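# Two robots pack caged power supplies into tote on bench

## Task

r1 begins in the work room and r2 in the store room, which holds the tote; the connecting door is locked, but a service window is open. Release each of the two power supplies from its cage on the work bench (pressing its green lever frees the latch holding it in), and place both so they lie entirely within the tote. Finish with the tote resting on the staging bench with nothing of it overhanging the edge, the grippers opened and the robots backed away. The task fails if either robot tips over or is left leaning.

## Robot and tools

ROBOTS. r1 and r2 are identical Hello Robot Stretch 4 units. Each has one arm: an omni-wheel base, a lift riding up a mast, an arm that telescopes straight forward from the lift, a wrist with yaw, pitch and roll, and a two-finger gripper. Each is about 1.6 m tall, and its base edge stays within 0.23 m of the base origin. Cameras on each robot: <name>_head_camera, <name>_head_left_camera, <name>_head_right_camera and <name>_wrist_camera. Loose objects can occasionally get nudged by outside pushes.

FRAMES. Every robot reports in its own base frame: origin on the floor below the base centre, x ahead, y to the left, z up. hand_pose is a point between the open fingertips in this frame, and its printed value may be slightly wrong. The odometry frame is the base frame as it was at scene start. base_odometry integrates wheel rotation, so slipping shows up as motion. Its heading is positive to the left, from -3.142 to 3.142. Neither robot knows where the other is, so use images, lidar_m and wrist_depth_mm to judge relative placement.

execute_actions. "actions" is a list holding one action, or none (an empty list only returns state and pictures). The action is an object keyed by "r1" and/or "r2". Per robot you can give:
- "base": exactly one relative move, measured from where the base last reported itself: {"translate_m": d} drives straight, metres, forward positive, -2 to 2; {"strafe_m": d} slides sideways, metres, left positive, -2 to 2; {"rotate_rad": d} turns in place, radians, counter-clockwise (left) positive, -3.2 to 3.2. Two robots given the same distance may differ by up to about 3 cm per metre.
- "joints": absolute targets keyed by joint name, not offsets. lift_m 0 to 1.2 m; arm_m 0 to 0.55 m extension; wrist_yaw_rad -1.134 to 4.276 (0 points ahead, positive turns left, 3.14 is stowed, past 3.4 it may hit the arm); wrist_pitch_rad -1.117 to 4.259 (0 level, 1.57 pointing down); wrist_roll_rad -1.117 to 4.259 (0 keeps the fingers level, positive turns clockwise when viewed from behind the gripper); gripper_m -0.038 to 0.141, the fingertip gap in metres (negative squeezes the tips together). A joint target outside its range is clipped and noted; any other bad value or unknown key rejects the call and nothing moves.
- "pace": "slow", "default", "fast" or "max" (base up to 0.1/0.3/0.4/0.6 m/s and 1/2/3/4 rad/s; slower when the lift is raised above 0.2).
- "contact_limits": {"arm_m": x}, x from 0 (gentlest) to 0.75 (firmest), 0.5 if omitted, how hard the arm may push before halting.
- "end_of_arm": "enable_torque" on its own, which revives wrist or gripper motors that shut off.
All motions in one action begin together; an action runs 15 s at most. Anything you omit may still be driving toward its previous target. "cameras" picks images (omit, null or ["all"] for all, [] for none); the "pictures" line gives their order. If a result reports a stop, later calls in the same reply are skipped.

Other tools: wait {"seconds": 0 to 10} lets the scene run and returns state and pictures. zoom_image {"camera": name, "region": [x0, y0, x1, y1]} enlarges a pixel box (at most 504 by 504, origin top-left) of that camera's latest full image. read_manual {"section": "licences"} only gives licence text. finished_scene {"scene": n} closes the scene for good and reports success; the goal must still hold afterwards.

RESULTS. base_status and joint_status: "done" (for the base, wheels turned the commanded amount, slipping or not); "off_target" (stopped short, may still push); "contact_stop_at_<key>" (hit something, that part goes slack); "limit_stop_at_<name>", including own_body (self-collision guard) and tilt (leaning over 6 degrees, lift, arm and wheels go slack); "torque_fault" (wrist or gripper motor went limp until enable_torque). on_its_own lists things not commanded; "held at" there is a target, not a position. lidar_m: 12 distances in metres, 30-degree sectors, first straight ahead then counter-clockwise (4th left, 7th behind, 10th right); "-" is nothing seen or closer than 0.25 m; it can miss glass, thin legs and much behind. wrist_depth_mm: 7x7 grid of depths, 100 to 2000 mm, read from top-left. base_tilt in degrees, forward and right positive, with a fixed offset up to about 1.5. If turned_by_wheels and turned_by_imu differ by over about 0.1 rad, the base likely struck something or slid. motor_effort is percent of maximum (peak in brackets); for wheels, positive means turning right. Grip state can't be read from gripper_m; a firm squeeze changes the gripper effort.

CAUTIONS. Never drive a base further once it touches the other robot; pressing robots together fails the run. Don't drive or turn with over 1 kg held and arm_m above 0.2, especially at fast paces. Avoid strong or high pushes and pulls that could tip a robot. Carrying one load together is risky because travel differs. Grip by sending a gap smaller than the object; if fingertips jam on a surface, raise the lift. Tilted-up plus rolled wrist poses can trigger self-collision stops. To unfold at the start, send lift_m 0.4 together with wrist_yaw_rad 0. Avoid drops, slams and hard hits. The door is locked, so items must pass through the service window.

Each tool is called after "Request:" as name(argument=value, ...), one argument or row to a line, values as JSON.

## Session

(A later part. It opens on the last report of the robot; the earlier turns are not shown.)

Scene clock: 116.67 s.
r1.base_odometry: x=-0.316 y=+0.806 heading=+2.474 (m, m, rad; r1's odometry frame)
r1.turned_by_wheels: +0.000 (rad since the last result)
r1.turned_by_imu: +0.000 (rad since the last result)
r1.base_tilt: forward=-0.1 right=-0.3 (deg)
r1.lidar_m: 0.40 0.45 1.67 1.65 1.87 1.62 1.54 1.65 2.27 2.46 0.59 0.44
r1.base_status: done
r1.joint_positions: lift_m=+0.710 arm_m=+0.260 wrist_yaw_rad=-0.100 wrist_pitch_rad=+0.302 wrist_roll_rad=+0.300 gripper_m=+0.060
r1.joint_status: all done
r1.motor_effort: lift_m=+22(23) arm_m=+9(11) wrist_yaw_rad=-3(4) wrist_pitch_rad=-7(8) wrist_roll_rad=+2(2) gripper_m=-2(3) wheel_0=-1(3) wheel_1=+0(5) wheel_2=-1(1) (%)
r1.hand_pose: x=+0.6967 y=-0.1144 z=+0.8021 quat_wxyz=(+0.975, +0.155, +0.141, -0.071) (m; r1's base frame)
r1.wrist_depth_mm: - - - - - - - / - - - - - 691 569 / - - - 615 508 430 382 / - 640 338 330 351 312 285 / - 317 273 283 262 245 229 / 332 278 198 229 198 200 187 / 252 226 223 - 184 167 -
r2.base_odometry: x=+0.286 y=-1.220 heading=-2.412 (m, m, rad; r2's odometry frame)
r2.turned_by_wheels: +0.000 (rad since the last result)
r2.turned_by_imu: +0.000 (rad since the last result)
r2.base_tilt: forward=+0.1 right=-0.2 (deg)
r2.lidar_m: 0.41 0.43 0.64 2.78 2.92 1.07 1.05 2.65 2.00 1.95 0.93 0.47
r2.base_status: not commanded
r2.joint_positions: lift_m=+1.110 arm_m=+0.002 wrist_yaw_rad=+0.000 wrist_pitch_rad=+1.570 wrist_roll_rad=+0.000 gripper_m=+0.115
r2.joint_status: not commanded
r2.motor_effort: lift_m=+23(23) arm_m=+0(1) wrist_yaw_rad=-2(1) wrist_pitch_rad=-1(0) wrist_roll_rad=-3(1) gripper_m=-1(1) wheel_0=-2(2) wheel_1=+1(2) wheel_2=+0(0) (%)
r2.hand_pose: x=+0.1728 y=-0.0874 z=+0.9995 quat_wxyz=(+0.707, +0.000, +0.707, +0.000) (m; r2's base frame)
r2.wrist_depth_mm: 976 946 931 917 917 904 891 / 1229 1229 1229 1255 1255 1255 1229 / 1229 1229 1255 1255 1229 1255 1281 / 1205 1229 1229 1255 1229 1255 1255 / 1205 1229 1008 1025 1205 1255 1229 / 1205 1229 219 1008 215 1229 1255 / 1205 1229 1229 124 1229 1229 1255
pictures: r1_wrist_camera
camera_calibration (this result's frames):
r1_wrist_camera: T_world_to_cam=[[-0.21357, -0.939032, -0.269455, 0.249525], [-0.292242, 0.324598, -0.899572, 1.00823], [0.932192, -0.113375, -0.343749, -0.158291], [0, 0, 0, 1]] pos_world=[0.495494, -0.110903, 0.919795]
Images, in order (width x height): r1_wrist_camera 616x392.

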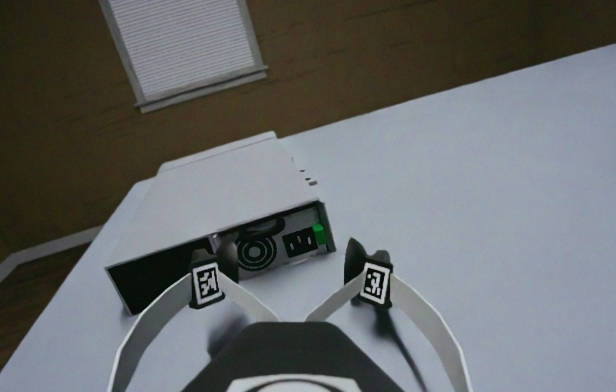

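Request:
execute_actions(
  actions=[
    {"r1":{"base":{"strafe_m":0.005},"joints":{"gripper_m":0.055,"arm_m":0.282},"pace":"slow"}},
  ],
  cameras=["r1_wrist_camera"],
)

Request:
zoom_image(
  camera="r1_wrist_camera",
  region=[160, 180, 440, 340],
)

Scene clock: 118.00 s.
r1.base_odometry: x=-0.319 y=+0.802 heading=+2.475 (m, m, rad; r1's odometry frame)
r1.turned_by_wheels: +0.000 (rad since the last result)
r1.turned_by_imu: +0.000 (rad since the last result)
r1.base_tilt: forward=-0.1 right=-0.4 (deg)
r1.lidar_m: 0.41 2.54 1.67 1.64 1.87 1.62 1.56 1.64 2.27 2.45 0.59 0.42
r1.base_status: done
r1.joint_positions: lift_m=+0.710 arm_m=+0.280 wrist_yaw_rad=-0.100 wrist_pitch_rad=+0.302 wrist_roll_rad=+0.300 gripper_m=+0.055
r1.joint_status: all done
r1.motor_effort: lift_m=+22(23) arm_m=+9(9) wrist_yaw_rad=-2(2) wrist_pitch_rad=-7(6) wrist_roll_rad=+0(1) gripper_m=-3(3) wheel_0=-1(4) wheel_1=+2(4) wheel_2=+0(2) (%)
r1.hand_pose: x=+0.7167 y=-0.1144 z=+0.8021 quat_wxyz=(+0.975, +0.155, +0.141, -0.071) (m; r1's base frame)
r1.wrist_depth_mm: - - - - - - - / - - - - - 691 574 / - - - 585 508 433 377 / - - 338 309 351 309 282 / - 301 255 264 262 243 229 / 345 268 195 229 199 200 188 / 251 225 223 - 184 166 -
r2.base_odometry: x=+0.286 y=-1.220 heading=-2.412 (m, m, rad; r2's odometry frame)
r2.turned_by_wheels: +0.000 (rad since the last result)
r2.turned_by_imu: +0.000 (rad since the last result)
r2.base_tilt: forward=+0.1 right=-0.2 (deg)
r2.lidar_m: 0.41 0.45 0.67 2.76 2.94 1.07 1.03 2.69 2.01 1.94 0.92 0.45
r2.base_status: not commanded
r2.joint_positions: lift_m=+1.110 arm_m=+0.002 wrist_yaw_rad=+0.000 wrist_pitch_rad=+1.570 wrist_roll_rad=+0.000 gripper_m=+0.115
r2.joint_status: not commanded
r2.motor_effort: lift_m=+23(23) arm_m=-1(0) wrist_yaw_rad=-2(2) wrist_pitch_rad=-1(0) wrist_roll_rad=-1(2) gripper_m=-1(1) wheel_0=-2(2) wheel_1=+2(2) wheel_2=+0(0) (%)
r2.hand_pose: x=+0.1728 y=-0.0874 z=+0.9995 quat_wxyz=(+0.707, +0.000, +0.707, +0.000) (m; r2's base frame)
r2.wrist_depth_mm: 960 946 946 917 904 904 891 / 1205 1205 1229 1229 1255 1255 1229 / 1205 1229 1255 1255 1255 1255 1255 / 1229 1255 1229 1229 1229 1255 1255 / 1229 1205 1025 1025 1229 1229 1229 / 1205 1205 218 1008 216 1229 1281 / 1205 1205 1205 124 1229 1229 1255
pictures: r1_wrist_camera
camera_calibration (this result's frames):
r1_wrist_camera: T_world_to_cam=[[-0.213653, -0.939012, -0.269459, 0.253837], [-0.292213, 0.324628, -0.899571, 1.01406], [0.932182, -0.113456, -0.343749, -0.176927], [0, 0, 0, 1]] pos_world=[0.515481, -0.110909, 0.919795]
Images, in order (width x height): r1_wrist_camera 616x392.

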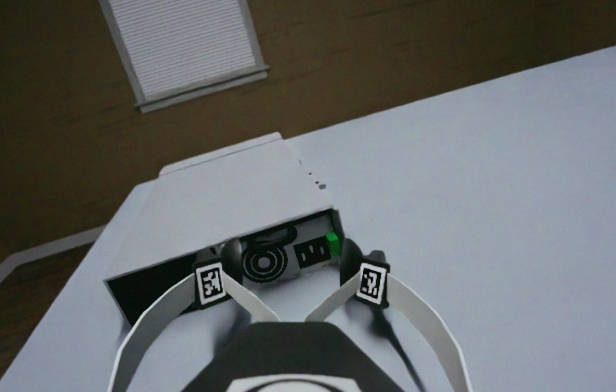

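Region (160, 180, 440, 340) of r1_wrist_camera's 616x392 image, scaled by 1.800; it fills the top 288 rows of this view, and the rest is white.

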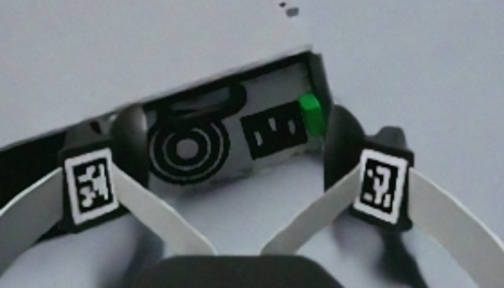

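Aligned. Advance to catch depth.

Request:
execute_actions(
  actions=[
    {"r1":{"joints":{"gripper_m":0.06,"arm_m":0.297},"pace":"slow"}},
  ],
  cameras=["r1_wrist_camera"],
)

Request:
zoom_image(
  camera="r1_wrist_camera",
  region=[160, 180, 440, 340],
)

Scene clock: 119.17 s.
r1.base_odometry: x=-0.319 y=+0.802 heading=+2.474 (m, m, rad; r1's odometry frame)
r1.turned_by_wheels: +0.000 (rad since the last result)
r1.turned_by_imu: +0.000 (rad since the last result)
r1.base_tilt: forward=-0.1 right=-0.3 (deg)
r1.lidar_m: 0.41 2.55 1.67 1.65 1.88 1.61 1.56 1.64 2.31 2.46 0.56 0.44
r1.base_status: not commanded
r1.joint_positions: lift_m=+0.710 arm_m=+0.295 wrist_yaw_rad=-0.103 wrist_pitch_rad=+0.308 wrist_roll_rad=+0.299 gripper_m=+0.060
r1.joint_status: all done
r1.on_its_own: wrist_pitch_rad is at rest, and its effort (-24) is outside its rest range (-23 to +23)
r1.motor_effort: lift_m=+23(23) arm_m=+13(14) wrist_yaw_rad=+7(6) wrist_pitch_rad=-24(21) wrist_roll_rad=+1(1) gripper_m=-1(3) wheel_0=+1(1) wheel_1=+2(2) wheel_2=-3(3) (%)
r1.hand_pose: x=+0.7302 y=-0.1151 z=+0.8007 quat_wxyz=(+0.975, +0.155, +0.144, -0.073) (m; r1's base frame)
r1.wrist_depth_mm: - - - - - - - / - - - - - 668 564 / - - - 569 496 415 368 / - 564 324 297 343 301 277 / - 281 243 251 257 238 224 / 324 249 198 216 196 196 186 / 246 220 217 - 181 164 -
r2.base_odometry: x=+0.286 y=-1.220 heading=-2.412 (m, m, rad; r2's odometry frame)
r2.turned_by_wheels: +0.000 (rad since the last result)
r2.turned_by_imu: +0.000 (rad since the last result)
r2.base_tilt: forward=+0.2 right=-0.2 (deg)
r2.lidar_m: 0.42 0.44 0.65 2.76 2.91 1.08 1.03 2.66 2.01 1.95 0.90 0.45
r2.base_status: not commanded
r2.joint_positions: lift_m=+1.110 arm_m=+0.002 wrist_yaw_rad=+0.000 wrist_pitch_rad=+1.570 wrist_roll_rad=+0.000 gripper_m=+0.115
r2.joint_status: not commanded
r2.motor_effort: lift_m=+23(23) arm_m=+0(0) wrist_yaw_rad=-1(2) wrist_pitch_rad=+0(0) wrist_roll_rad=-1(1) gripper_m=-1(1) wheel_0=-2(2) wheel_1=+2(2) wheel_2=+0(0) (%)
r2.hand_pose: x=+0.1728 y=-0.0874 z=+0.9995 quat_wxyz=(+0.707, +0.000, +0.707, +0.000) (m; r2's base frame)
r2.wrist_depth_mm: 976 946 931 917 917 904 891 / 1229 1229 1229 1255 1281 1255 1229 / 1229 1229 1229 1255 1229 1229 1255 / 1205 1229 1229 1229 1229 1255 1229 / 1205 1229 1025 1008 1255 1255 1255 / 1205 1229 219 1042 216 1255 1255 / 1205 1205 1229 124 1229 1229 1229
pictures: r1_wrist_camera
camera_calibration (this result's frames):
r1_wrist_camera: T_world_to_cam=[[-0.217556, -0.938379, -0.26854, 0.257881], [-0.296229, 0.325632, -0.897893, 1.01858], [0.93001, -0.115793, -0.348818, -0.184727], [0, 0, 0, 1]] pos_world=[0.529635, -0.111083, 0.919394]
Images, in order (width x height): r1_wrist_camera 616x392.

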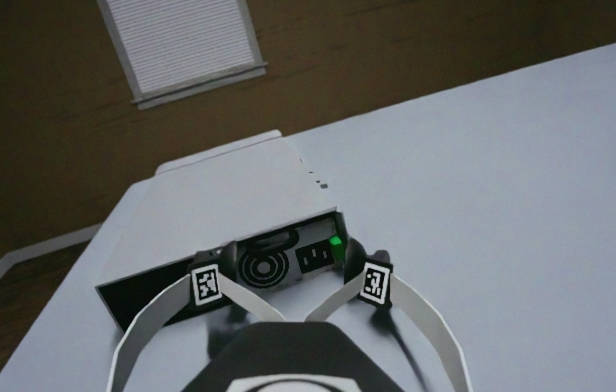

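Region (160, 180, 440, 340) of r1_wrist_camera's 616x392 image, scaled by 1.800; it fills the top 288 rows of this view, and the rest is white.

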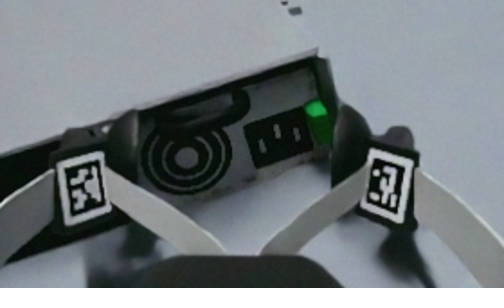

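Request:
execute_actions(
  actions=[
    {"r1":{"joints":{"gripper_m":0.035,"arm_m":0.295},"pace":"slow"}},
  ],
  cameras=["r1_wrist_camera"],
)

Request:
zoom_image(
  camera="r1_wrist_camera",
  region=[160, 180, 440, 340],
)

Scene clock: 120.60 s.
r1.base_odometry: x=-0.319 y=+0.802 heading=+2.475 (m, m, rad; r1's odometry frame)
r1.turned_by_wheels: +0.000 (rad since the last result)
r1.turned_by_imu: +0.000 (rad since the last result)
r1.base_tilt: forward=+0.0 right=-0.4 (deg)
r1.lidar_m: 0.41 2.57 1.66 1.66 1.89 1.61 1.56 1.65 2.30 2.45 0.57 0.41
r1.base_status: not commanded
r1.joint_positions: lift_m=+0.710 arm_m=+0.295 wrist_yaw_rad=-0.101 wrist_pitch_rad=+0.307 wrist_roll_rad=+0.300 gripper_m=+0.035
r1.joint_status: all done
r1.motor_effort: lift_m=+22(23) arm_m=+1(11) wrist_yaw_rad=+1(7) wrist_pitch_rad=-20(22) wrist_roll_rad=+1(1) gripper_m=-8(8) wheel_0=+1(1) wheel_1=+2(2) wheel_2=-3(3) (%)
r1.hand_pose: x=+0.7304 y=-0.1147 z=+0.8009 quat_wxyz=(+0.975, +0.155, +0.143, -0.072) (m; r1's base frame)
r1.wrist_depth_mm: - - - - - - - / - - - - - 668 569 / - - - 569 500 418 370 / - 574 324 297 347 306 278 / - 282 242 248 264 239 225 / 325 258 196 224 196 196 186 / 246 222 217 - 181 165 -
r2.base_odometry: x=+0.286 y=-1.220 heading=-2.412 (m, m, rad; r2's odometry frame)
r2.turned_by_wheels: +0.000 (rad since the last result)
r2.turned_by_imu: +0.000 (rad since the last result)
r2.base_tilt: forward=+0.2 right=-0.2 (deg)
r2.lidar_m: 0.43 0.44 0.66 2.77 2.95 1.07 1.02 2.65 2.00 1.93 0.92 0.46
r2.base_status: not commanded
r2.joint_positions: lift_m=+1.110 arm_m=+0.002 wrist_yaw_rad=+0.000 wrist_pitch_rad=+1.570 wrist_roll_rad=+0.000 gripper_m=+0.115
r2.joint_status: not commanded
r2.motor_effort: lift_m=+23(23) arm_m=-1(1) wrist_yaw_rad=-2(2) wrist_pitch_rad=+0(0) wrist_roll_rad=-2(1) gripper_m=-1(1) wheel_0=-2(2) wheel_1=+2(2) wheel_2=+0(0) (%)
r2.hand_pose: x=+0.1728 y=-0.0874 z=+0.9995 quat_wxyz=(+0.707, +0.000, +0.707, +0.000) (m; r2's base frame)
r2.wrist_depth_mm: 976 960 917 917 904 917 891 / 1229 1229 1229 1229 1255 1255 1229 / 1229 1229 1229 1255 1255 1255 1255 / 1229 1205 1229 1205 1255 1255 1255 / 1229 1205 1008 1025 1229 1255 1255 / 1205 1205 219 1008 216 1229 1255 / 1229 1205 1205 124 1229 1255 1229
pictures: r1_wrist_camera
camera_calibration (this result's frames):
r1_wrist_camera: T_world_to_cam=[[-0.215805, -0.938686, -0.268881, 0.257375], [-0.295908, 0.325291, -0.898122, 1.01866], [0.930519, -0.114255, -0.347965, -0.185721], [0, 0, 0, 1]] pos_world=[0.52979, -0.110986, 0.919459]
Images, in order (width x height): r1_wrist_camera 616x392.

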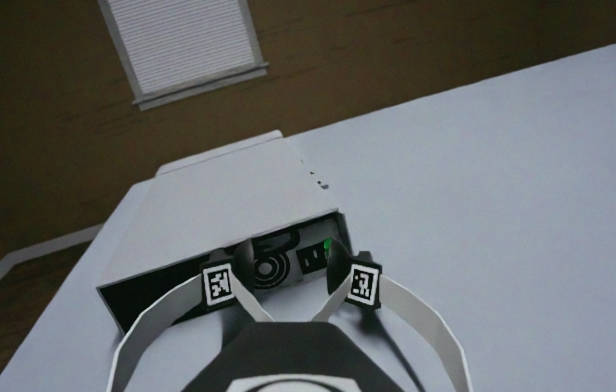

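Region (160, 180, 440, 340) of r1_wrist_camera's 616x392 image, scaled by 1.800; it fills the top 288 rows of this view, and the rest is white.

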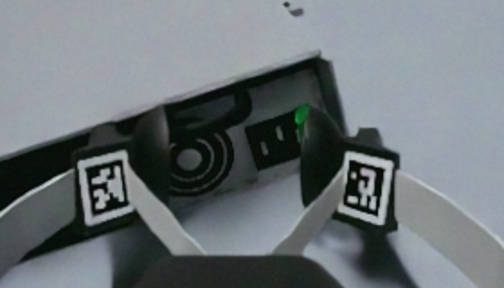

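Request:
execute_actions(
  actions=[
    {"r1":{"joints":{"gripper_m":0.037,"arm_m":0.307,"lift_m":0.707},"pace":"slow"}},
  ],
  cameras=["r1_wrist_camera"],
)

Request:
zoom_image(
  camera="r1_wrist_camera",
  region=[160, 180, 440, 340],
)

Scene clock: 121.90 s.
r1.base_odometry: x=-0.319 y=+0.802 heading=+2.474 (m, m, rad; r1's odometry frame)
r1.turned_by_wheels: -0.001 (rad since the last result)
r1.turned_by_imu: +0.010 (rad since the last result)
r1.base_tilt: forward=-0.1 right=-0.4 (deg)
r1.lidar_m: 0.40 2.56 1.68 1.65 1.86 1.60 1.55 1.63 2.33 2.45 0.61 0.44
r1.base_status: not commanded
r1.joint_positions: lift_m=+0.707 arm_m=+0.304 wrist_yaw_rad=-0.112 wrist_pitch_rad=+0.306 wrist_roll_rad=+0.299 gripper_m=+0.037
r1.joint_status: all done
r1.on_its_own: wrist_yaw_rad is at rest, and its effort (+33) is outside its rest range (-13 to +13)
r1.motor_effort: lift_m=+16(22) arm_m=+17(19) wrist_yaw_rad=+33(35) wrist_pitch_rad=-19(23) wrist_roll_rad=+0(2) gripper_m=-2(7) wheel_0=+2(6) wheel_1=+3(6) wheel_2=-12(12) (%)
r1.hand_pose: x=+0.7384 y=-0.1177 z=+0.7986 quat_wxyz=(+0.974, +0.156, +0.142, -0.077) (m; r1's base frame)
r1.wrist_depth_mm: - - - - - - - / - - - - - 676 574 / - - - 564 492 418 368 / - 603 324 279 343 301 276 / - 279 237 242 255 238 221 / 330 246 197 219 191 195 185 / 244 219 216 - 180 163 -
r2.base_odometry: x=+0.286 y=-1.220 heading=-2.412 (m, m, rad; r2's odometry frame)
r2.turned_by_wheels: +0.000 (rad since the last result)
r2.turned_by_imu: +0.000 (rad since the last result)
r2.base_tilt: forward=+0.2 right=-0.2 (deg)
r2.lidar_m: 0.43 0.44 0.63 2.77 2.94 1.07 1.05 2.70 2.00 1.95 0.89 0.46
r2.base_status: not commanded
r2.joint_positions: lift_m=+1.110 arm_m=+0.002 wrist_yaw_rad=+0.000 wrist_pitch_rad=+1.570 wrist_roll_rad=+0.000 gripper_m=+0.115
r2.joint_status: not commanded
r2.motor_effort: lift_m=+23(23) arm_m=+0(0) wrist_yaw_rad=-2(1) wrist_pitch_rad=-1(0) wrist_roll_rad=-2(2) gripper_m=-1(1) wheel_0=-2(2) wheel_1=+2(1) wheel_2=+0(0) (%)
r2.hand_pose: x=+0.1728 y=-0.0874 z=+0.9995 quat_wxyz=(+0.707, +0.000, +0.707, +0.000) (m; r2's base frame)
r2.wrist_depth_mm: 960 960 946 917 917 904 904 / 1205 1229 1229 1229 1229 1229 1229 / 1205 1255 1205 1229 1229 1229 1255 / 1229 1229 1255 1255 1255 1255 1255 / 1205 1205 1008 1025 1255 1229 1229 / 1229 1205 219 1008 216 1229 1229 / 1205 1205 1229 124 1255 1229 1229
pictures: r1_wrist_camera
camera_calibration (this result's frames):
r1_wrist_camera: T_world_to_cam=[[-0.226277, -0.936241, -0.268798, 0.26361], [-0.291885, 0.328447, -0.89829, 1.01742], [0.929302, -0.124804, -0.347595, -0.194957], [0, 0, 0, 1]] pos_world=[0.537792, -0.111697, 0.917028]
Images, in order (width x height): r1_wrist_camera 616x392.

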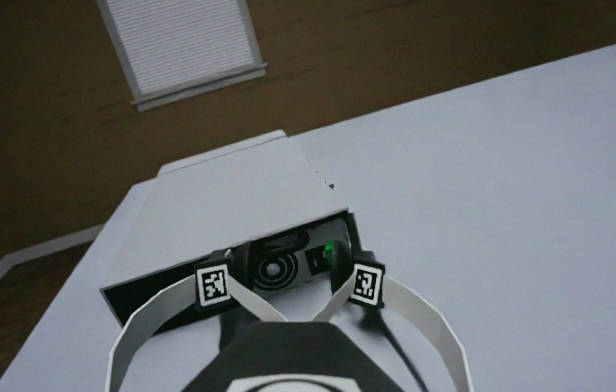

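Region (160, 180, 440, 340) of r1_wrist_camera's 616x392 image, scaled by 1.800; it fills the top 288 rows of this view, and the rest is white.

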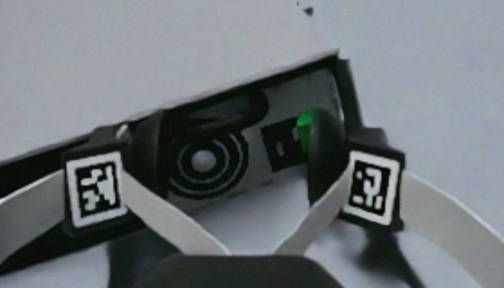

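Request:
execute_actions(
  actions=[
    {"r1":{"joints":{"gripper_m":0.015,"arm_m":0.308,"wrist_yaw_rad":-0.125},"pace":"slow"}},
  ],
  cameras=["r1_wrist_camera"],
)

Request:
zoom_image(
  camera="r1_wrist_camera",
  region=[160, 180, 440, 340],
)

Scene clock: 123.27 s.
r1.base_odometry: x=-0.319 y=+0.802 heading=+2.475 (m, m, rad; r1's odometry frame)
r1.turned_by_wheels: +0.001 (rad since the last result)
r1.turned_by_imu: +0.001 (rad since the last result)
r1.base_tilt: forward=-0.1 right=-0.3 (deg)
r1.lidar_m: 0.41 2.55 1.67 1.64 1.89 1.63 1.55 1.64 2.36 2.47 0.60 0.44
r1.base_status: not commanded
r1.joint_positions: lift_m=+0.707 arm_m=+0.306 wrist_yaw_rad=-0.126 wrist_pitch_rad=+0.306 wrist_roll_rad=+0.299 gripper_m=+0.015
r1.joint_status: all done
r1.motor_effort: lift_m=+17(17) arm_m=+11(19) wrist_yaw_rad=+2(29) wrist_pitch_rad=-18(20) wrist_roll_rad=+2(1) gripper_m=-20(16) wheel_0=+4(4) wheel_1=+3(3) wheel_2=-4(12) (%)
r1.hand_pose: x=+0.7389 y=-0.1213 z=+0.7985 quat_wxyz=(+0.974, +0.157, +0.141, -0.084) (m; r1's base frame)
r1.wrist_depth_mm: - - - - - - - / - - - - - 668 564 / - - - 559 488 413 364 / - 559 320 278 343 300 274 / - 277 236 240 254 236 220 / 319 226 206 227 191 195 183 / 242 216 214 - 179 163 -
r2.base_odometry: x=+0.286 y=-1.220 heading=-2.412 (m, m, rad; r2's odometry frame)
r2.turned_by_wheels: +0.000 (rad since the last result)
r2.turned_by_imu: +0.000 (rad since the last result)
r2.base_tilt: forward=+0.1 right=-0.1 (deg)
r2.lidar_m: 0.42 0.42 0.67 2.78 2.94 1.05 1.04 2.71 1.98 1.95 0.92 0.47
r2.base_status: not commanded
r2.joint_positions: lift_m=+1.110 arm_m=+0.002 wrist_yaw_rad=+0.000 wrist_pitch_rad=+1.570 wrist_roll_rad=+0.000 gripper_m=+0.115
r2.joint_status: not commanded
r2.motor_effort: lift_m=+23(23) arm_m=-1(0) wrist_yaw_rad=-2(1) wrist_pitch_rad=-1(1) wrist_roll_rad=-1(1) gripper_m=-1(1) wheel_0=-2(2) wheel_1=+2(2) wheel_2=+0(0) (%)
r2.hand_pose: x=+0.1728 y=-0.0874 z=+0.9995 quat_wxyz=(+0.707, +0.000, +0.707, +0.000) (m; r2's base frame)
r2.wrist_depth_mm: 976 946 931 917 904 891 891 / 1255 1229 1255 1229 1255 1255 1255 / 1205 1205 1229 1255 1255 1255 1255 / 1255 1229 1229 1229 1255 1255 1229 / 1205 1229 1008 1025 1255 1229 1229 / 1205 1205 218 1025 216 1255 1255 / 1205 1205 1229 124 1229 1229 1229
pictures: r1_wrist_camera
camera_calibration (this result's frames):
r1_wrist_camera: T_world_to_cam=[[-0.239095, -0.933079, -0.268693, 0.270076], [-0.287182, 0.332293, -0.898392, 1.01579], [0.927556, -0.137638, -0.347413, -0.196229], [0, 0, 0, 1]] pos_world=[0.538304, -0.112547, 0.916976]
Images, in order (width x height): r1_wrist_camera 616x392.

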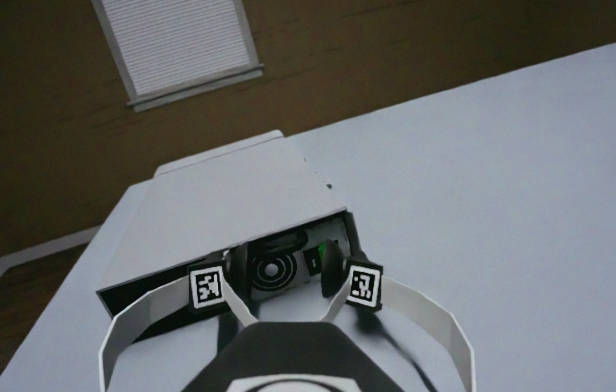

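Region (160, 180, 440, 340) of r1_wrist_camera's 616x392 image, scaled by 1.800; it fills the top 288 rows of this view, and the rest is white.

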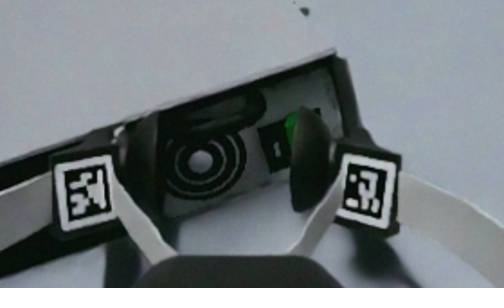

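Request:
execute_actions(
  actions=[
    {"r1":{"joints":{"gripper_m":-0.005,"arm_m":0.314,"wrist_yaw_rad":-0.13},"pace":"slow"}},
  ],
  cameras=["r1_wrist_camera"],
)

Request:
zoom_image(
  camera="r1_wrist_camera",
  region=[160, 180, 440, 340],
)

Scene clock: 124.53 s.
r1.base_odometry: x=-0.319 y=+0.802 heading=+2.475 (m, m, rad; r1's odometry frame)
r1.turned_by_wheels: +0.000 (rad since the last result)
r1.turned_by_imu: +0.000 (rad since the last result)
r1.base_tilt: forward=+0.0 right=-0.5 (deg)
r1.lidar_m: 0.41 2.54 1.67 1.64 1.84 1.61 1.56 1.65 2.34 2.47 0.59 0.43
r1.base_status: not commanded
r1.joint_positions: lift_m=+0.707 arm_m=+0.312 wrist_yaw_rad=-0.132 wrist_pitch_rad=+0.309 wrist_roll_rad=+0.299 gripper_m=-0.004
r1.joint_status: all done
r1.on_its_own: wrist_pitch_rad is at rest, and its effort (-26) is outside its rest range (-23 to +23)
r1.motor_effort: lift_m=+17(18) arm_m=+12(15) wrist_yaw_rad=+3(14) wrist_pitch_rad=-26(26) wrist_roll_rad=+1(2) gripper_m=-25(23) wheel_0=+4(4) wheel_1=+3(3) wheel_2=-5(6) (%)
r1.hand_pose: x=+0.7438 y=-0.1227 z=+0.7977 quat_wxyz=(+0.973, +0.157, +0.142, -0.087) (m; r1's base frame)
r1.wrist_depth_mm: - - - - - - - / - - - - - 647 554 / - - - 554 480 407 359 / - 512 314 272 336 296 271 / - 260 226 236 253 233 217 / 312 172 207 224 186 187 182 / 239 219 213 - 178 162 -
r2.base_odometry: x=+0.286 y=-1.220 heading=-2.412 (m, m, rad; r2's odometry frame)
r2.turned_by_wheels: +0.000 (rad since the last result)
r2.turned_by_imu: +0.000 (rad since the last result)
r2.base_tilt: forward=+0.1 right=-0.2 (deg)
r2.lidar_m: 0.42 0.47 0.64 2.77 2.93 1.05 1.03 2.68 1.98 1.93 0.93 0.45
r2.base_status: not commanded
r2.joint_positions: lift_m=+1.110 arm_m=+0.002 wrist_yaw_rad=+0.000 wrist_pitch_rad=+1.570 wrist_roll_rad=+0.000 gripper_m=+0.115
r2.joint_status: not commanded
r2.motor_effort: lift_m=+23(23) arm_m=+0(0) wrist_yaw_rad=-1(1) wrist_pitch_rad=+0(0) wrist_roll_rad=-3(1) gripper_m=-1(1) wheel_0=-2(2) wheel_1=+2(1) wheel_2=+0(0) (%)
r2.hand_pose: x=+0.1728 y=-0.0874 z=+0.9995 quat_wxyz=(+0.707, +0.000, +0.707, +0.000) (m; r2's base frame)
r2.wrist_depth_mm: 960 946 931 931 891 904 904 / 1229 1255 1255 1281 1255 1255 1229 / 1229 1229 1255 1229 1229 1281 1281 / 1229 1229 1229 1229 1229 1281 1255 / 1205 1229 1025 1008 1229 1255 1229 / 1205 1205 218 1025 215 1229 1229 / 1205 1229 1229 124 1229 1255 1255
pictures: r1_wrist_camera
camera_calibration (this result's frames):
r1_wrist_camera: T_world_to_cam=[[-0.245022, -0.931721, -0.268067, 0.273762], [-0.28775, 0.333924, -0.897605, 1.01698], [0.925832, -0.142797, -0.349922, -0.198626], [0, 0, 0, 1]] pos_world=[0.54361, -0.112888, 0.916732]
Images, in order (width x height): r1_wrist_camera 616x392.

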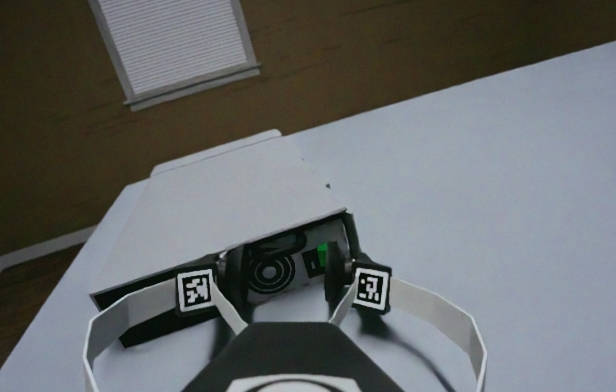

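Region (160, 180, 440, 340) of r1_wrist_camera's 616x392 image, scaled by 1.800; it fills the top 288 rows of this view, and the rest is white.

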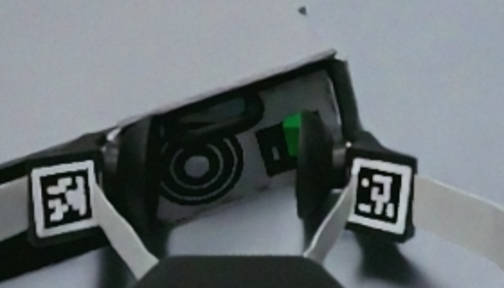

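Request:
execute_actions(
  actions=[
    {"r1":{"joints":{"gripper_m":-0.022,"arm_m":0.319,"lift_m":0.705},"pace":"slow"}},
  ],
  cameras=[],
)

Request:
execute_actions(
  actions=[
    {"r1":{"joints":{"gripper_m":-0.038,"arm_m":0.324},"pace":"slow"}},
  ],
  cameras=["r1_wrist_camera"],
)

Request:
zoom_image(
  camera="r1_wrist_camera",
  region=[160, 180, 440, 340],
)

Scene clock: 125.63 s.
r1.base_odometry: x=-0.319 y=+0.802 heading=+2.474 (m, m, rad; r1's odometry frame)
r1.turned_by_wheels: +0.000 (rad since the last result)
r1.turned_by_imu: +0.000 (rad since the last result)
r1.base_tilt: forward=-0.1 right=-0.4 (deg)
r1.lidar_m: 0.40 2.55 1.68 1.65 1.89 1.61 1.53 1.66 2.32 2.46 0.59 0.43
r1.base_status: not commanded
r1.joint_positions: lift_m=+0.705 arm_m=+0.316 wrist_yaw_rad=-0.136 wrist_pitch_rad=+0.309 wrist_roll_rad=+0.299 gripper_m=-0.021
r1.joint_status: all done
r1.on_its_own: wrist_pitch_rad is at rest, and its effort (-26) is outside its rest range (-23 to +23)
r1.motor_effort: lift_m=+17(18) arm_m=+14(16) wrist_yaw_rad=+13(19) wrist_pitch_rad=-26(26) wrist_roll_rad=+1(1) gripper_m=-27(26) wheel_0=+4(3) wheel_1=+3(3) wheel_2=-7(7) (%)
r1.hand_pose: x=+0.7478 y=-0.1238 z=+0.7958 quat_wxyz=(+0.973, +0.157, +0.142, -0.089) (m; r1's base frame)
r1.wrist_depth_mm: - - - - - - - / - - - - - 640 544 / - - - 539 477 404 357 / - 477 307 276 332 293 267 / - 254 223 231 251 230 215 / 303 170 220 221 185 183 180 / 235 220 211 - 176 160 -
r2.base_odometry: x=+0.286 y=-1.220 heading=-2.412 (m, m, rad; r2's odometry frame)
r2.turned_by_wheels: +0.000 (rad since the last result)
r2.turned_by_imu: +0.000 (rad since the last result)
r2.base_tilt: forward=+0.1 right=-0.2 (deg)
r2.lidar_m: 0.43 0.43 0.65 2.78 2.91 1.06 1.02 2.67 1.99 1.95 0.90 0.46
r2.base_status: not commanded
r2.joint_positions: lift_m=+1.110 arm_m=+0.002 wrist_yaw_rad=+0.000 wrist_pitch_rad=+1.570 wrist_roll_rad=+0.000 gripper_m=+0.115
r2.joint_status: not commanded
r2.motor_effort: lift_m=+23(23) arm_m=+0(0) wrist_yaw_rad=-1(1) wrist_pitch_rad=+0(0) wrist_roll_rad=-1(3) gripper_m=-1(0) wheel_0=-2(2) wheel_1=+2(2) wheel_2=+0(0) (%)
r2.hand_pose: x=+0.1728 y=-0.0874 z=+0.9995 quat_wxyz=(+0.707, +0.000, +0.707, +0.000) (m; r2's base frame)
r2.wrist_depth_mm: 960 946 931 917 904 904 891 / 1229 1255 1229 1255 1255 1255 1229 / 1205 1229 1229 1229 1255 1255 1281 / 1205 1229 1205 1229 1255 1255 1229 / 1229 1205 1025 1008 1229 1255 1255 / 1229 1229 219 1008 216 1229 1229 / 1229 1205 1205 124 1205 1229 1255
pictures: none
No camera images: the call's "cameras" was empty. Leave "cameras" out to get every camera's image.

Scene clock: 126.53 s.
r1.base_odometry: x=-0.319 y=+0.801 heading=+2.474 (m, m, rad; r1's odometry frame)
r1.turned_by_wheels: +0.000 (rad since the last result)
r1.turned_by_imu: +0.000 (rad since the last result)
r1.base_tilt: forward=-0.1 right=-0.4 (deg)
r1.lidar_m: 0.40 2.54 1.65 1.62 1.89 1.63 1.56 1.67 2.34 2.47 0.55 0.43
r1.base_status: not commanded
r1.joint_positions: lift_m=+0.705 arm_m=+0.321 wrist_yaw_rad=-0.138 wrist_pitch_rad=+0.311 wrist_roll_rad=+0.299 gripper_m=-0.037
r1.joint_status: all done
r1.on_its_own: wrist_yaw_rad is at rest, and its effort (+21) is outside its rest range (-13 to +13); wrist_pitch_rad is at rest, and its effort (-33) is outside its rest range (-23 to +23)
r1.motor_effort: lift_m=+17(17) arm_m=+16(15) wrist_yaw_rad=+21(26) wrist_pitch_rad=-33(33) wrist_roll_rad=+3(2) gripper_m=-27(26) wheel_0=+4(4) wheel_1=+3(3) wheel_2=-9(9) (%)
r1.hand_pose: x=+0.7520 y=-0.1244 z=+0.7952 quat_wxyz=(+0.973, +0.157, +0.143, -0.090) (m; r1's base frame)
r1.wrist_depth_mm: - - - - - - - / - - - - - 634 539 / - - - 535 466 397 351 / - 469 303 271 329 290 264 / - 248 220 226 249 229 213 / 298 168 202 219 182 182 179 / 230 219 208 - 174 160 -
r2.base_odometry: x=+0.286 y=-1.220 heading=-2.412 (m, m, rad; r2's odometry frame)
r2.turned_by_wheels: +0.000 (rad since the last result)
r2.turned_by_imu: +0.000 (rad since the last result)
r2.base_tilt: forward=+0.1 right=-0.2 (deg)
r2.lidar_m: 0.40 0.43 0.63 2.77 2.91 1.08 1.06 2.68 1.99 1.95 0.87 0.49
r2.base_status: not commanded
r2.joint_positions: lift_m=+1.110 arm_m=+0.002 wrist_yaw_rad=+0.000 wrist_pitch_rad=+1.570 wrist_roll_rad=+0.000 gripper_m=+0.115
r2.joint_status: not commanded
r2.motor_effort: lift_m=+23(23) arm_m=+0(1) wrist_yaw_rad=-1(2) wrist_pitch_rad=-1(0) wrist_roll_rad=-4(2) gripper_m=-1(1) wheel_0=-2(2) wheel_1=+2(2) wheel_2=+0(0) (%)
r2.hand_pose: x=+0.1728 y=-0.0874 z=+0.9995 quat_wxyz=(+0.707, +0.000, +0.707, +0.000) (m; r2's base frame)
r2.wrist_depth_mm: 976 960 931 917 904 904 891 / 1205 1255 1229 1229 1229 1229 1205 / 1205 1229 1229 1229 1229 1255 1281 / 1229 1229 1255 1255 1255 1255 1281 / 1229 1229 1025 1008 1229 1255 1255 / 1229 1229 218 1008 216 1229 1229 / 1229 1205 1182 124 1229 1255 1229
pictures: r1_wrist_camera
camera_calibration (this result's frames):
r1_wrist_camera: T_world_to_cam=[[-0.251644, -0.93013, -0.267459, 0.27821], [-0.287742, 0.335758, -0.896923, 1.01725], [0.924056, -0.148746, -0.352129, -0.205014], [0, 0, 0, 1]] pos_world=[0.552161, -0.113275, 0.914616]
Images, in order (width x height): r1_wrist_camera 616x392.

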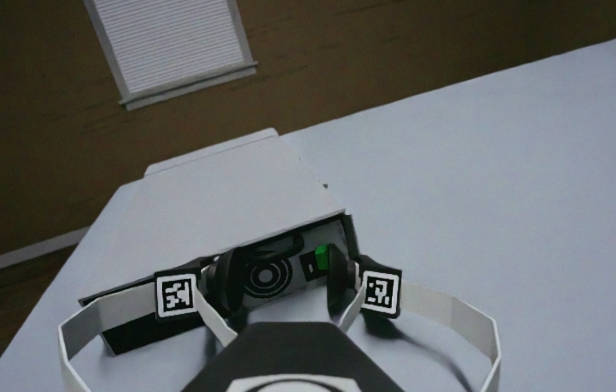

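Region (160, 180, 440, 340) of r1_wrist_camera's 616x392 image, scaled by 1.800; it fills the top 288 rows of this view, and the rest is white.

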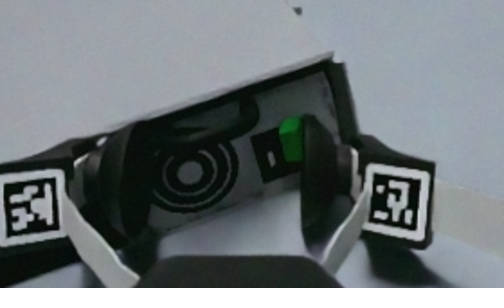

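Request:
execute_actions(
  actions=[
    {"r1":{"joints":{"arm_m":0.315,"wrist_yaw_rad":-0.145},"pace":"slow"}},
  ],
  cameras=["r1_wrist_camera"],
)

Request:
zoom_image(
  camera="r1_wrist_camera",
  region=[160, 180, 440, 340],
)

Scene clock: 127.57 s.
r1.base_odometry: x=-0.319 y=+0.801 heading=+2.476 (m, m, rad; r1's odometry frame)
r1.turned_by_wheels: +0.001 (rad since the last result)
r1.turned_by_imu: +0.002 (rad since the last result)
r1.base_tilt: forward=-0.1 right=-0.4 (deg)
r1.lidar_m: 0.41 2.54 1.68 1.62 1.89 1.63 1.55 1.65 2.34 2.45 0.59 0.41
r1.base_status: not commanded
r1.joint_positions: lift_m=+0.705 arm_m=+0.316 wrist_yaw_rad=-0.142 wrist_pitch_rad=+0.309 wrist_roll_rad=+0.300 gripper_m=-0.037
r1.joint_status: all done
r1.on_its_own: wrist_pitch_rad is at rest, and its effort (-27) is outside its rest range (-23 to +23)
r1.motor_effort: lift_m=+18(18) arm_m=-4(15) wrist_yaw_rad=-12(14) wrist_pitch_rad=-27(33) wrist_roll_rad=-2(4) gripper_m=-19(31) wheel_0=+10(9) wheel_1=+5(5) wheel_2=-1(9) (%)
r1.hand_pose: x=+0.7463 y=-0.1254 z=+0.7955 quat_wxyz=(+0.973, +0.158, +0.142, -0.092) (m; r1's base frame)
r1.wrist_depth_mm: - - - - - - - / - - - - - 627 539 / - - - 525 469 394 351 / - 504 306 265 330 289 265 / - 260 224 227 247 229 213 / 306 163 194 212 181 186 180 / 236 215 210 - 175 158 -
r2.base_odometry: x=+0.286 y=-1.220 heading=-2.412 (m, m, rad; r2's odometry frame)
r2.turned_by_wheels: +0.000 (rad since the last result)
r2.turned_by_imu: +0.000 (rad since the last result)
r2.base_tilt: forward=+0.2 right=-0.2 (deg)
r2.lidar_m: 0.41 0.45 0.63 2.78 2.92 1.09 1.04 2.67 2.00 1.96 0.90 0.45
r2.base_status: not commanded
r2.joint_positions: lift_m=+1.110 arm_m=+0.002 wrist_yaw_rad=+0.000 wrist_pitch_rad=+1.570 wrist_roll_rad=+0.000 gripper_m=+0.115
r2.joint_status: not commanded
r2.motor_effort: lift_m=+23(23) arm_m=+0(1) wrist_yaw_rad=-2(1) wrist_pitch_rad=+0(1) wrist_roll_rad=+0(2) gripper_m=+0(1) wheel_0=-2(2) wheel_1=+2(2) wheel_2=+0(0) (%)
r2.hand_pose: x=+0.1728 y=-0.0874 z=+0.9995 quat_wxyz=(+0.707, +0.000, +0.707, +0.000) (m; r2's base frame)
r2.wrist_depth_mm: 960 946 931 931 904 891 891 / 1229 1229 1229 1229 1255 1255 1229 / 1229 1229 1229 1229 1255 1255 1255 / 1229 1205 1229 1229 1229 1255 1255 / 1205 1205 1008 1008 1255 1229 1255 / 1205 1205 219 1025 215 1255 1255 / 1229 1205 1229 124 1229 1229 1229
pictures: r1_wrist_camera
camera_calibration (this result's frames):
r1_wrist_camera: T_world_to_cam=[[-0.254974, -0.928851, -0.268745, 0.279625], [-0.28479, 0.33774, -0.897121, 1.01447], [0.924058, -0.152207, -0.350643, -0.201401], [0, 0, 0, 1]] pos_world=[0.546314, -0.113552, 0.91463]
Images, in order (width x height): r1_wrist_camera 616x392.

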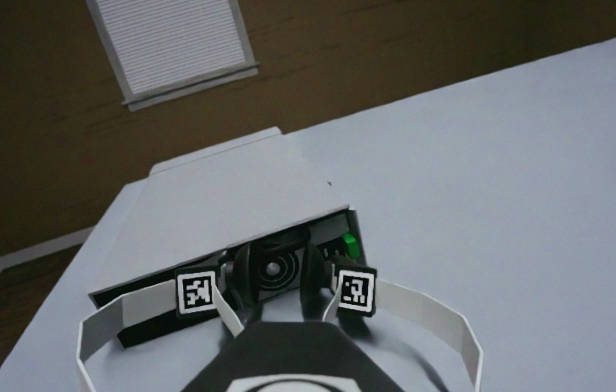

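Region (160, 180, 440, 340) of r1_wrist_camera's 616x392 image, scaled by 1.800; it fills the top 288 rows of this view, and the rest is white.

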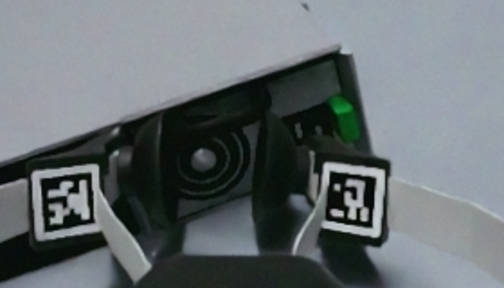

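Request:
execute_actions(
  actions=[
    {"r1":{"joints":{"gripper_m":0.02,"arm_m":0.27,"wrist_yaw_rad":-0.13}}},
  ],
  cameras=[],
)

Request:
execute_actions(
  actions=[
    {"r1":{"base":{"strafe_m":-0.044},"joints":{"gripper_m":0.058,"wrist_yaw_rad":0.03,"wrist_roll_rad":0.2,"arm_m":0.262,"lift_m":0.708},"pace":"slow"}},
  ],
  cameras=["r1_wrist_camera"],
)

Request:
zoom_image(
  camera="r1_wrist_camera",
  region=[160, 180, 440, 340],
)

Scene clock: 130.03 s.
r1.base_odometry: x=-0.319 y=+0.802 heading=+2.475 (m, m, rad; r1's odometry frame)
r1.turned_by_wheels: -0.001 (rad since the last result)
r1.turned_by_imu: -0.001 (rad since the last result)
r1.base_tilt: forward=+0.0 right=-0.4 (deg)
r1.lidar_m: 0.39 2.51 1.66 1.63 1.86 1.59 1.54 1.63 2.31 2.47 0.59 0.44
r1.base_status: not commanded
r1.joint_positions: lift_m=+0.705 arm_m=+0.272 wrist_yaw_rad=-0.130 wrist_pitch_rad=+0.302 wrist_roll_rad=+0.300 gripper_m=+0.020
r1.joint_status: all done
r1.motor_effort: lift_m=+19(19) arm_m=-9(9) wrist_yaw_rad=-1(43) wrist_pitch_rad=-8(29) wrist_roll_rad=+0(2) gripper_m=-4(22) wheel_0=+1(12) wheel_1=+1(6) wheel_2=-1(5) (%)
r1.hand_pose: x=+0.7042 y=-0.1224 z=+0.7974 quat_wxyz=(+0.974, +0.157, +0.139, -0.086) (m; r1's base frame)
r1.wrist_depth_mm: - - - - - - - / - - - - - 676 574 / - - - 569 492 418 370 / - 535 322 287 342 300 274 / - 310 266 272 260 236 220 / 322 272 187 198 196 195 183 / 243 216 215 - 177 163 -
r2.base_odometry: x=+0.286 y=-1.220 heading=-2.412 (m, m, rad; r2's odometry frame)
r2.turned_by_wheels: +0.000 (rad since the last result)
r2.turned_by_imu: +0.001 (rad since the last result)
r2.base_tilt: forward=+0.1 right=-0.2 (deg)
r2.lidar_m: 0.40 0.46 0.64 2.77 2.93 1.07 1.03 2.68 2.00 1.94 0.92 0.44
r2.base_status: not commanded
r2.joint_positions: lift_m=+1.110 arm_m=+0.002 wrist_yaw_rad=+0.000 wrist_pitch_rad=+1.570 wrist_roll_rad=+0.000 gripper_m=+0.115
r2.joint_status: not commanded
r2.motor_effort: lift_m=+23(23) arm_m=+0(0) wrist_yaw_rad=-1(1) wrist_pitch_rad=+0(1) wrist_roll_rad=-1(3) gripper_m=-2(1) wheel_0=-2(2) wheel_1=+2(2) wheel_2=+0(0) (%)
r2.hand_pose: x=+0.1728 y=-0.0874 z=+0.9995 quat_wxyz=(+0.707, +0.000, +0.707, +0.000) (m; r2's base frame)
r2.wrist_depth_mm: 960 960 931 917 904 904 904 / 1205 1229 1229 1229 1255 1281 1229 / 1229 1255 1229 1255 1229 1255 1255 / 1229 1229 1229 1255 1255 1229 1255 / 1229 1229 1025 1008 1255 1229 1255 / 1205 1205 219 1008 215 1255 1229 / 1182 1205 1205 124 1229 1229 1255
pictures: none
No camera images: the call's "cameras" was empty. Leave "cameras" out to get every camera's image.

Scene clock: 131.73 s.
r1.base_odometry: x=-0.292 y=+0.836 heading=+2.474 (m, m, rad; r1's odometry frame)
r1.turned_by_wheels: +0.000 (rad since the last result)
r1.turned_by_imu: +0.000 (rad since the last result)
r1.base_tilt: forward=-0.1 right=-0.3 (deg)
r1.lidar_m: 0.41 0.44 1.71 1.68 1.97 1.62 1.56 1.65 2.32 2.41 0.57 0.43
r1.base_status: done
r1.joint_positions: lift_m=+0.708 arm_m=+0.264 wrist_yaw_rad=+0.030 wrist_pitch_rad=+0.302 wrist_roll_rad=+0.200 gripper_m=+0.058
r1.joint_status: all done
r1.motor_effort: lift_m=+23(23) arm_m=-9(10) wrist_yaw_rad=-2(2) wrist_pitch_rad=-8(8) wrist_roll_rad=-2(2) gripper_m=+0(3) wheel_0=+1(4) wheel_1=+0(4) wheel_2=-1(3) (%)
r1.hand_pose: x=+0.7124 y=-0.0792 z=+0.8000 quat_wxyz=(+0.984, +0.097, +0.151, +0.000) (m; r1's base frame)
r1.wrist_depth_mm: - - - - - - - / - - - - - - - / - - - 496 559 500 459 / - - 317 289 373 340 317 / - 312 262 267 272 259 249 / 279 259 199 227 204 209 200 / 223 210 211 - 187 173 174
r2.base_odometry: x=+0.286 y=-1.220 heading=-2.412 (m, m, rad; r2's odometry frame)
r2.turned_by_wheels: +0.000 (rad since the last result)
r2.turned_by_imu: +0.000 (rad since the last result)
r2.base_tilt: forward=+0.1 right=-0.2 (deg)
r2.lidar_m: 0.41 0.47 0.64 2.76 2.96 1.08 1.04 2.67 1.98 1.95 0.91 0.45
r2.base_status: not commanded
r2.joint_positions: lift_m=+1.110 arm_m=+0.002 wrist_yaw_rad=+0.000 wrist_pitch_rad=+1.570 wrist_roll_rad=+0.000 gripper_m=+0.115
r2.joint_status: not commanded
r2.motor_effort: lift_m=+23(23) arm_m=+0(0) wrist_yaw_rad=-1(2) wrist_pitch_rad=+0(1) wrist_roll_rad=-2(1) gripper_m=-1(1) wheel_0=-2(2) wheel_1=+2(2) wheel_2=+0(0) (%)
r2.hand_pose: x=+0.1728 y=-0.0874 z=+0.9995 quat_wxyz=(+0.707, +0.000, +0.707, +0.000) (m; r2's base frame)
r2.wrist_depth_mm: 976 946 931 917 904 904 878 / 1229 1205 1255 1205 1255 1255 1255 / 1229 1229 1229 1255 1229 1255 1281 / 1229 1229 1255 1229 1229 1255 1229 / 1205 1205 1008 1025 1229 1229 1229 / 1205 1205 219 1008 216 1255 1229 / 1205 1229 1205 124 1229 1229 1229
pictures: r1_wrist_camera
camera_calibration (this result's frames):
r1_wrist_camera: T_world_to_cam=[[-0.0612139, -0.982198, -0.177596, 0.0999494], [-0.336419, 0.187821, -0.922792, 1.03869], [0.939721, 0.00325882, -0.341927, -0.167233], [0, 0, 0, 1]] pos_world=[0.512704, -0.0963726, 0.919062]
Images, in order (width x height): r1_wrist_camera 616x392.

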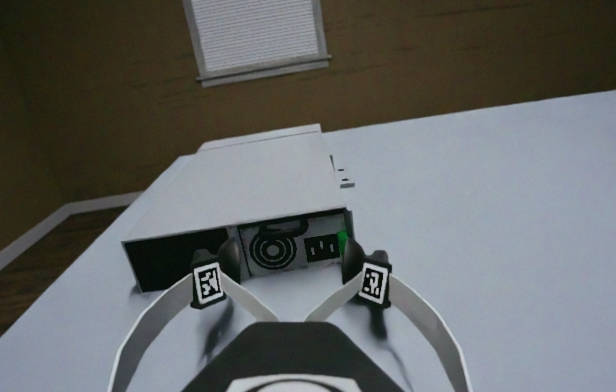

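Region (160, 180, 440, 340) of r1_wrist_camera's 616x392 image, scaled by 1.800; it fills the top 288 rows of this view, and the rest is white.

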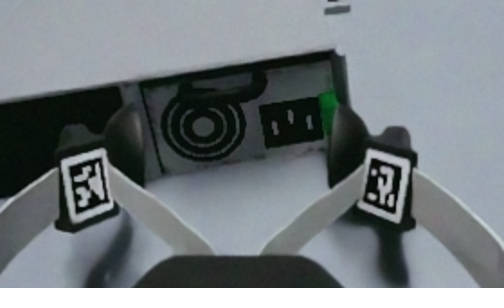

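Request:
execute_actions(
  actions=[
    {"r1":{"base":{"strafe_m":-0.008},"joints":{"arm_m":0.27},"pace":"slow"}},
  ],
  cameras=[],
)

Request:
execute_actions(
  actions=[
    {"r1":{"joints":{"arm_m":0.283},"pace":"slow"}},
  ],
  cameras=["r1_wrist_camera"],
)

Request:
zoom_image(
  camera="r1_wrist_camera",
  region=[160, 180, 440, 340],
)

Scene clock: 133.10 s.
r1.base_odometry: x=-0.287 y=+0.842 heading=+2.474 (m, m, rad; r1's odometry frame)
r1.turned_by_wheels: +0.000 (rad since the last result)
r1.turned_by_imu: +0.000 (rad since the last result)
r1.base_tilt: forward=-0.1 right=-0.3 (deg)
r1.lidar_m: 0.38 0.44 1.74 1.70 1.91 1.64 1.57 1.64 2.34 2.42 0.58 0.43
r1.base_status: done
r1.joint_positions: lift_m=+0.708 arm_m=+0.268 wrist_yaw_rad=+0.030 wrist_pitch_rad=+0.302 wrist_roll_rad=+0.200 gripper_m=+0.058
r1.joint_status: all done
r1.motor_effort: lift_m=+23(23) arm_m=+9(8) wrist_yaw_rad=+1(1) wrist_pitch_rad=-8(7) wrist_roll_rad=-2(3) gripper_m=-2(3) wheel_0=+0(2) wheel_1=-1(5) wheel_2=+0(0) (%)
r1.hand_pose: x=+0.7172 y=-0.0792 z=+0.8000 quat_wxyz=(+0.984, +0.097, +0.151, +0.000) (m; r1's base frame)
r1.wrist_depth_mm: - - - - - - - / - - - - - - - / - - - 512 559 496 462 / - - 314 303 375 342 317 / - 301 257 262 273 259 249 / 279 260 199 226 203 209 200 / 224 208 211 - 187 173 173
r2.base_odometry: x=+0.286 y=-1.220 heading=-2.412 (m, m, rad; r2's odometry frame)
r2.turned_by_wheels: +0.000 (rad since the last result)
r2.turned_by_imu: +0.000 (rad since the last result)
r2.base_tilt: forward=+0.1 right=-0.2 (deg)
r2.lidar_m: 0.43 0.45 0.68 2.76 2.93 1.07 1.04 2.67 2.01 1.94 0.90 0.48
r2.base_status: not commanded
r2.joint_positions: lift_m=+1.110 arm_m=+0.002 wrist_yaw_rad=+0.000 wrist_pitch_rad=+1.570 wrist_roll_rad=+0.000 gripper_m=+0.115
r2.joint_status: not commanded
r2.motor_effort: lift_m=+23(23) arm_m=+0(0) wrist_yaw_rad=-2(1) wrist_pitch_rad=+0(0) wrist_roll_rad=+0(1) gripper_m=+0(1) wheel_0=-2(2) wheel_1=+2(2) wheel_2=+0(0) (%)
r2.hand_pose: x=+0.1728 y=-0.0874 z=+0.9995 quat_wxyz=(+0.707, +0.000, +0.707, +0.000) (m; r2's base frame)
r2.wrist_depth_mm: 976 946 946 917 904 904 891 / 1229 1229 1229 1229 1255 1255 1229 / 1205 1229 1229 1281 1229 1229 1281 / 1229 1229 1229 1229 1255 1255 1255 / 1255 1205 1008 1042 1229 1255 1255 / 1205 1205 219 1025 215 1255 1255 / 1205 1229 1205 124 1229 1229 1255
pictures: none
No camera images: the call's "cameras" was empty. Leave "cameras" out to get every camera's image.

Scene clock: 134.10 s.
r1.base_odometry: x=-0.287 y=+0.842 heading=+2.474 (m, m, rad; r1's odometry frame)
r1.turned_by_wheels: +0.000 (rad since the last result)
r1.turned_by_imu: +0.000 (rad since the last result)
r1.base_tilt: forward=+0.0 right=-0.4 (deg)
r1.lidar_m: 0.39 0.44 1.72 1.69 1.94 1.62 1.56 1.64 2.35 2.41 0.55 0.42
r1.base_status: not commanded
r1.joint_positions: lift_m=+0.708 arm_m=+0.281 wrist_yaw_rad=+0.030 wrist_pitch_rad=+0.302 wrist_roll_rad=+0.200 gripper_m=+0.058
r1.joint_status: all done
r1.motor_effort: lift_m=+23(23) arm_m=+9(11) wrist_yaw_rad=+0(1) wrist_pitch_rad=-8(7) wrist_roll_rad=-3(2) gripper_m=-2(2) wheel_0=+0(0) wheel_1=-1(1) wheel_2=+0(1) (%)
r1.hand_pose: x=+0.7302 y=-0.0792 z=+0.8000 quat_wxyz=(+0.984, +0.097, +0.151, +0.000) (m; r1's base frame)
r1.wrist_depth_mm: - - - - - - - / - - - - - - - / - - - 549 554 492 455 / - - 317 301 370 342 320 / - 282 245 247 273 260 248 / 278 257 198 227 204 209 201 / 223 210 212 - 187 173 174
r2.base_odometry: x=+0.286 y=-1.220 heading=-2.412 (m, m, rad; r2's odometry frame)
r2.turned_by_wheels: +0.000 (rad since the last result)
r2.turned_by_imu: +0.000 (rad since the last result)
r2.base_tilt: forward=+0.1 right=-0.2 (deg)
r2.lidar_m: 0.42 0.46 0.63 2.79 2.96 1.07 1.02 2.68 2.01 1.93 0.89 0.42
r2.base_status: not commanded
r2.joint_positions: lift_m=+1.110 arm_m=+0.002 wrist_yaw_rad=+0.000 wrist_pitch_rad=+1.570 wrist_roll_rad=+0.000 gripper_m=+0.115
r2.joint_status: not commanded
r2.motor_effort: lift_m=+23(23) arm_m=-1(0) wrist_yaw_rad=-1(2) wrist_pitch_rad=+0(0) wrist_roll_rad=-4(1) gripper_m=+0(0) wheel_0=-2(2) wheel_1=+2(2) wheel_2=+0(0) (%)
r2.hand_pose: x=+0.1728 y=-0.0874 z=+0.9995 quat_wxyz=(+0.707, +0.000, +0.707, +0.000) (m; r2's base frame)
r2.wrist_depth_mm: 976 931 931 917 904 891 891 / 1229 1229 1229 1255 1229 1255 1229 / 1229 1229 1229 1229 1229 1229 1255 / 1229 1229 1205 1229 1229 1229 1281 / 1205 1229 1025 1025 1229 1229 1229 / 1205 1229 219 1008 216 1229 1229 / 1205 1205 1205 124 1229 1229 1229
pictures: r1_wrist_camera
camera_calibration (this result's frames):
r1_wrist_camera: T_world_to_cam=[[-0.0611654, -0.982201, -0.177595, 0.101018], [-0.336428, 0.187803, -0.922793, 1.04469], [0.939721, 0.00330476, -0.341927, -0.183995], [0, 0, 0, 1]] pos_world=[0.530547, -0.0963687, 0.919062]
Images, in order (width x height): r1_wrist_camera 616x392.

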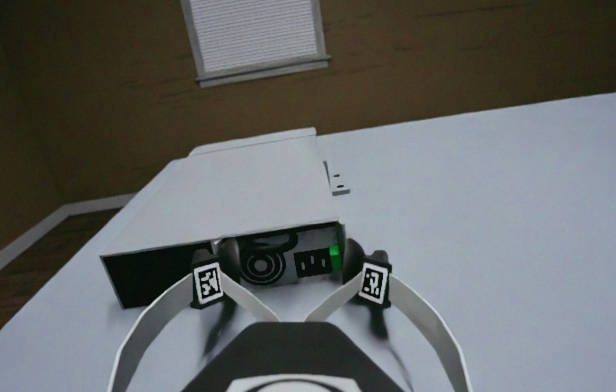

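Region (160, 180, 440, 340) of r1_wrist_camera's 616x392 image, scaled by 1.800; it fills the top 288 rows of this view, and the rest is white.

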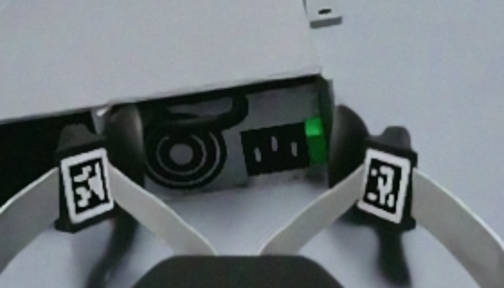

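Request:
execute_actions(
  actions=[
    {"r1":{"base":{"strafe_m":0.004},"joints":{"gripper_m":0.035},"pace":"slow"}},
  ],
  cameras=["r1_wrist_camera"],
)

Request:
zoom_image(
  camera="r1_wrist_camera",
  region=[160, 180, 440, 340],
)

Scene clock: 135.50 s.
r1.base_odometry: x=-0.289 y=+0.839 heading=+2.474 (m, m, rad; r1's odometry frame)
r1.turned_by_wheels: +0.000 (rad since the last result)
r1.turned_by_imu: +0.000 (rad since the last result)
r1.base_tilt: forward=-0.1 right=-0.4 (deg)
r1.lidar_m: 0.40 0.42 1.73 1.72 1.92 1.62 1.56 1.63 2.35 2.40 0.60 0.43
r1.base_status: done
r1.joint_positions: lift_m=+0.708 arm_m=+0.281 wrist_yaw_rad=+0.029 wrist_pitch_rad=+0.303 wrist_roll_rad=+0.200 gripper_m=+0.035
r1.joint_status: all done
r1.motor_effort: lift_m=+23(23) arm_m=+8(9) wrist_yaw_rad=+2(12) wrist_pitch_rad=-9(9) wrist_roll_rad=-2(2) gripper_m=-7(11) wheel_0=-2(6) wheel_1=-1(6) wheel_2=-2(2) (%)
r1.hand_pose: x=+0.7301 y=-0.0795 z=+0.7999 quat_wxyz=(+0.984, +0.097, +0.152, -0.001) (m; r1's base frame)
r1.wrist_depth_mm: - - - - - - - / - - - - - - - / - - - 535 549 496 466 / - - 314 296 370 340 319 / - 293 244 246 274 259 247 / 279 254 196 227 195 208 200 / 221 206 211 - 186 173 173
r2.base_odometry: x=+0.286 y=-1.220 heading=-2.412 (m, m, rad; r2's odometry frame)
r2.turned_by_wheels: +0.000 (rad since the last result)
r2.turned_by_imu: +0.000 (rad since the last result)
r2.base_tilt: forward=+0.1 right=-0.2 (deg)
r2.lidar_m: 0.42 0.45 0.66 2.75 2.93 1.07 1.06 2.68 1.99 1.93 0.92 0.47
r2.base_status: not commanded
r2.joint_positions: lift_m=+1.110 arm_m=+0.002 wrist_yaw_rad=+0.000 wrist_pitch_rad=+1.570 wrist_roll_rad=+0.000 gripper_m=+0.115
r2.joint_status: not commanded
r2.motor_effort: lift_m=+23(23) arm_m=-1(0) wrist_yaw_rad=-1(1) wrist_pitch_rad=-1(1) wrist_roll_rad=-1(2) gripper_m=-1(1) wheel_0=-2(2) wheel_1=+2(2) wheel_2=-1(0) (%)
r2.hand_pose: x=+0.1728 y=-0.0874 z=+0.9995 quat_wxyz=(+0.707, +0.000, +0.707, +0.000) (m; r2's base frame)
r2.wrist_depth_mm: 946 946 946 917 917 904 891 / 1205 1205 1229 1255 1255 1255 1205 / 1229 1229 1229 1229 1229 1229 1255 / 1205 1229 1229 1255 1255 1255 1255 / 1205 1229 1025 1008 1255 1229 1255 / 1229 1205 219 1025 216 1229 1229 / 1205 1205 1229 124 1229 1255 1205
pictures: r1_wrist_camera
camera_calibration (this result's frames):
r1_wrist_camera: T_world_to_cam=[[-0.0623118, -0.98214, -0.177534, 0.101487], [-0.336644, 0.188138, -0.922646, 1.04468], [0.939568, 0.00227406, -0.342354, -0.183607], [0, 0, 0, 1]] pos_world=[0.53052, -0.0964524, 0.919028]
Images, in order (width x height): r1_wrist_camera 616x392.

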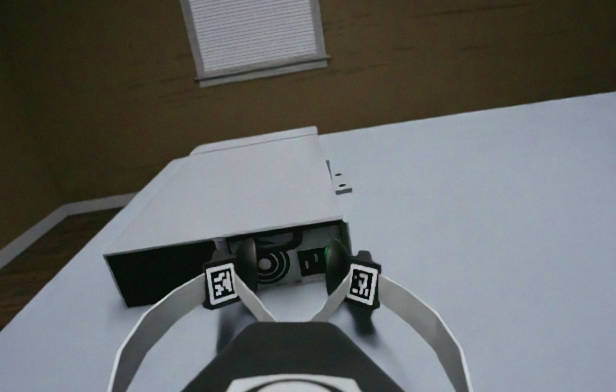

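Region (160, 180, 440, 340) of r1_wrist_camera's 616x392 image, scaled by 1.800; it fills the top 288 rows of this view, and the rest is white.

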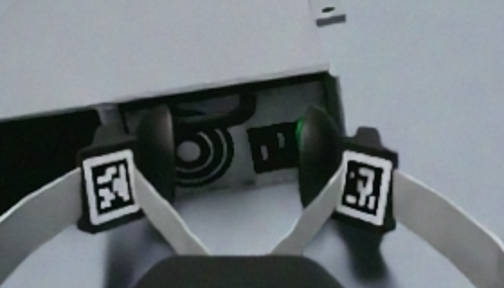

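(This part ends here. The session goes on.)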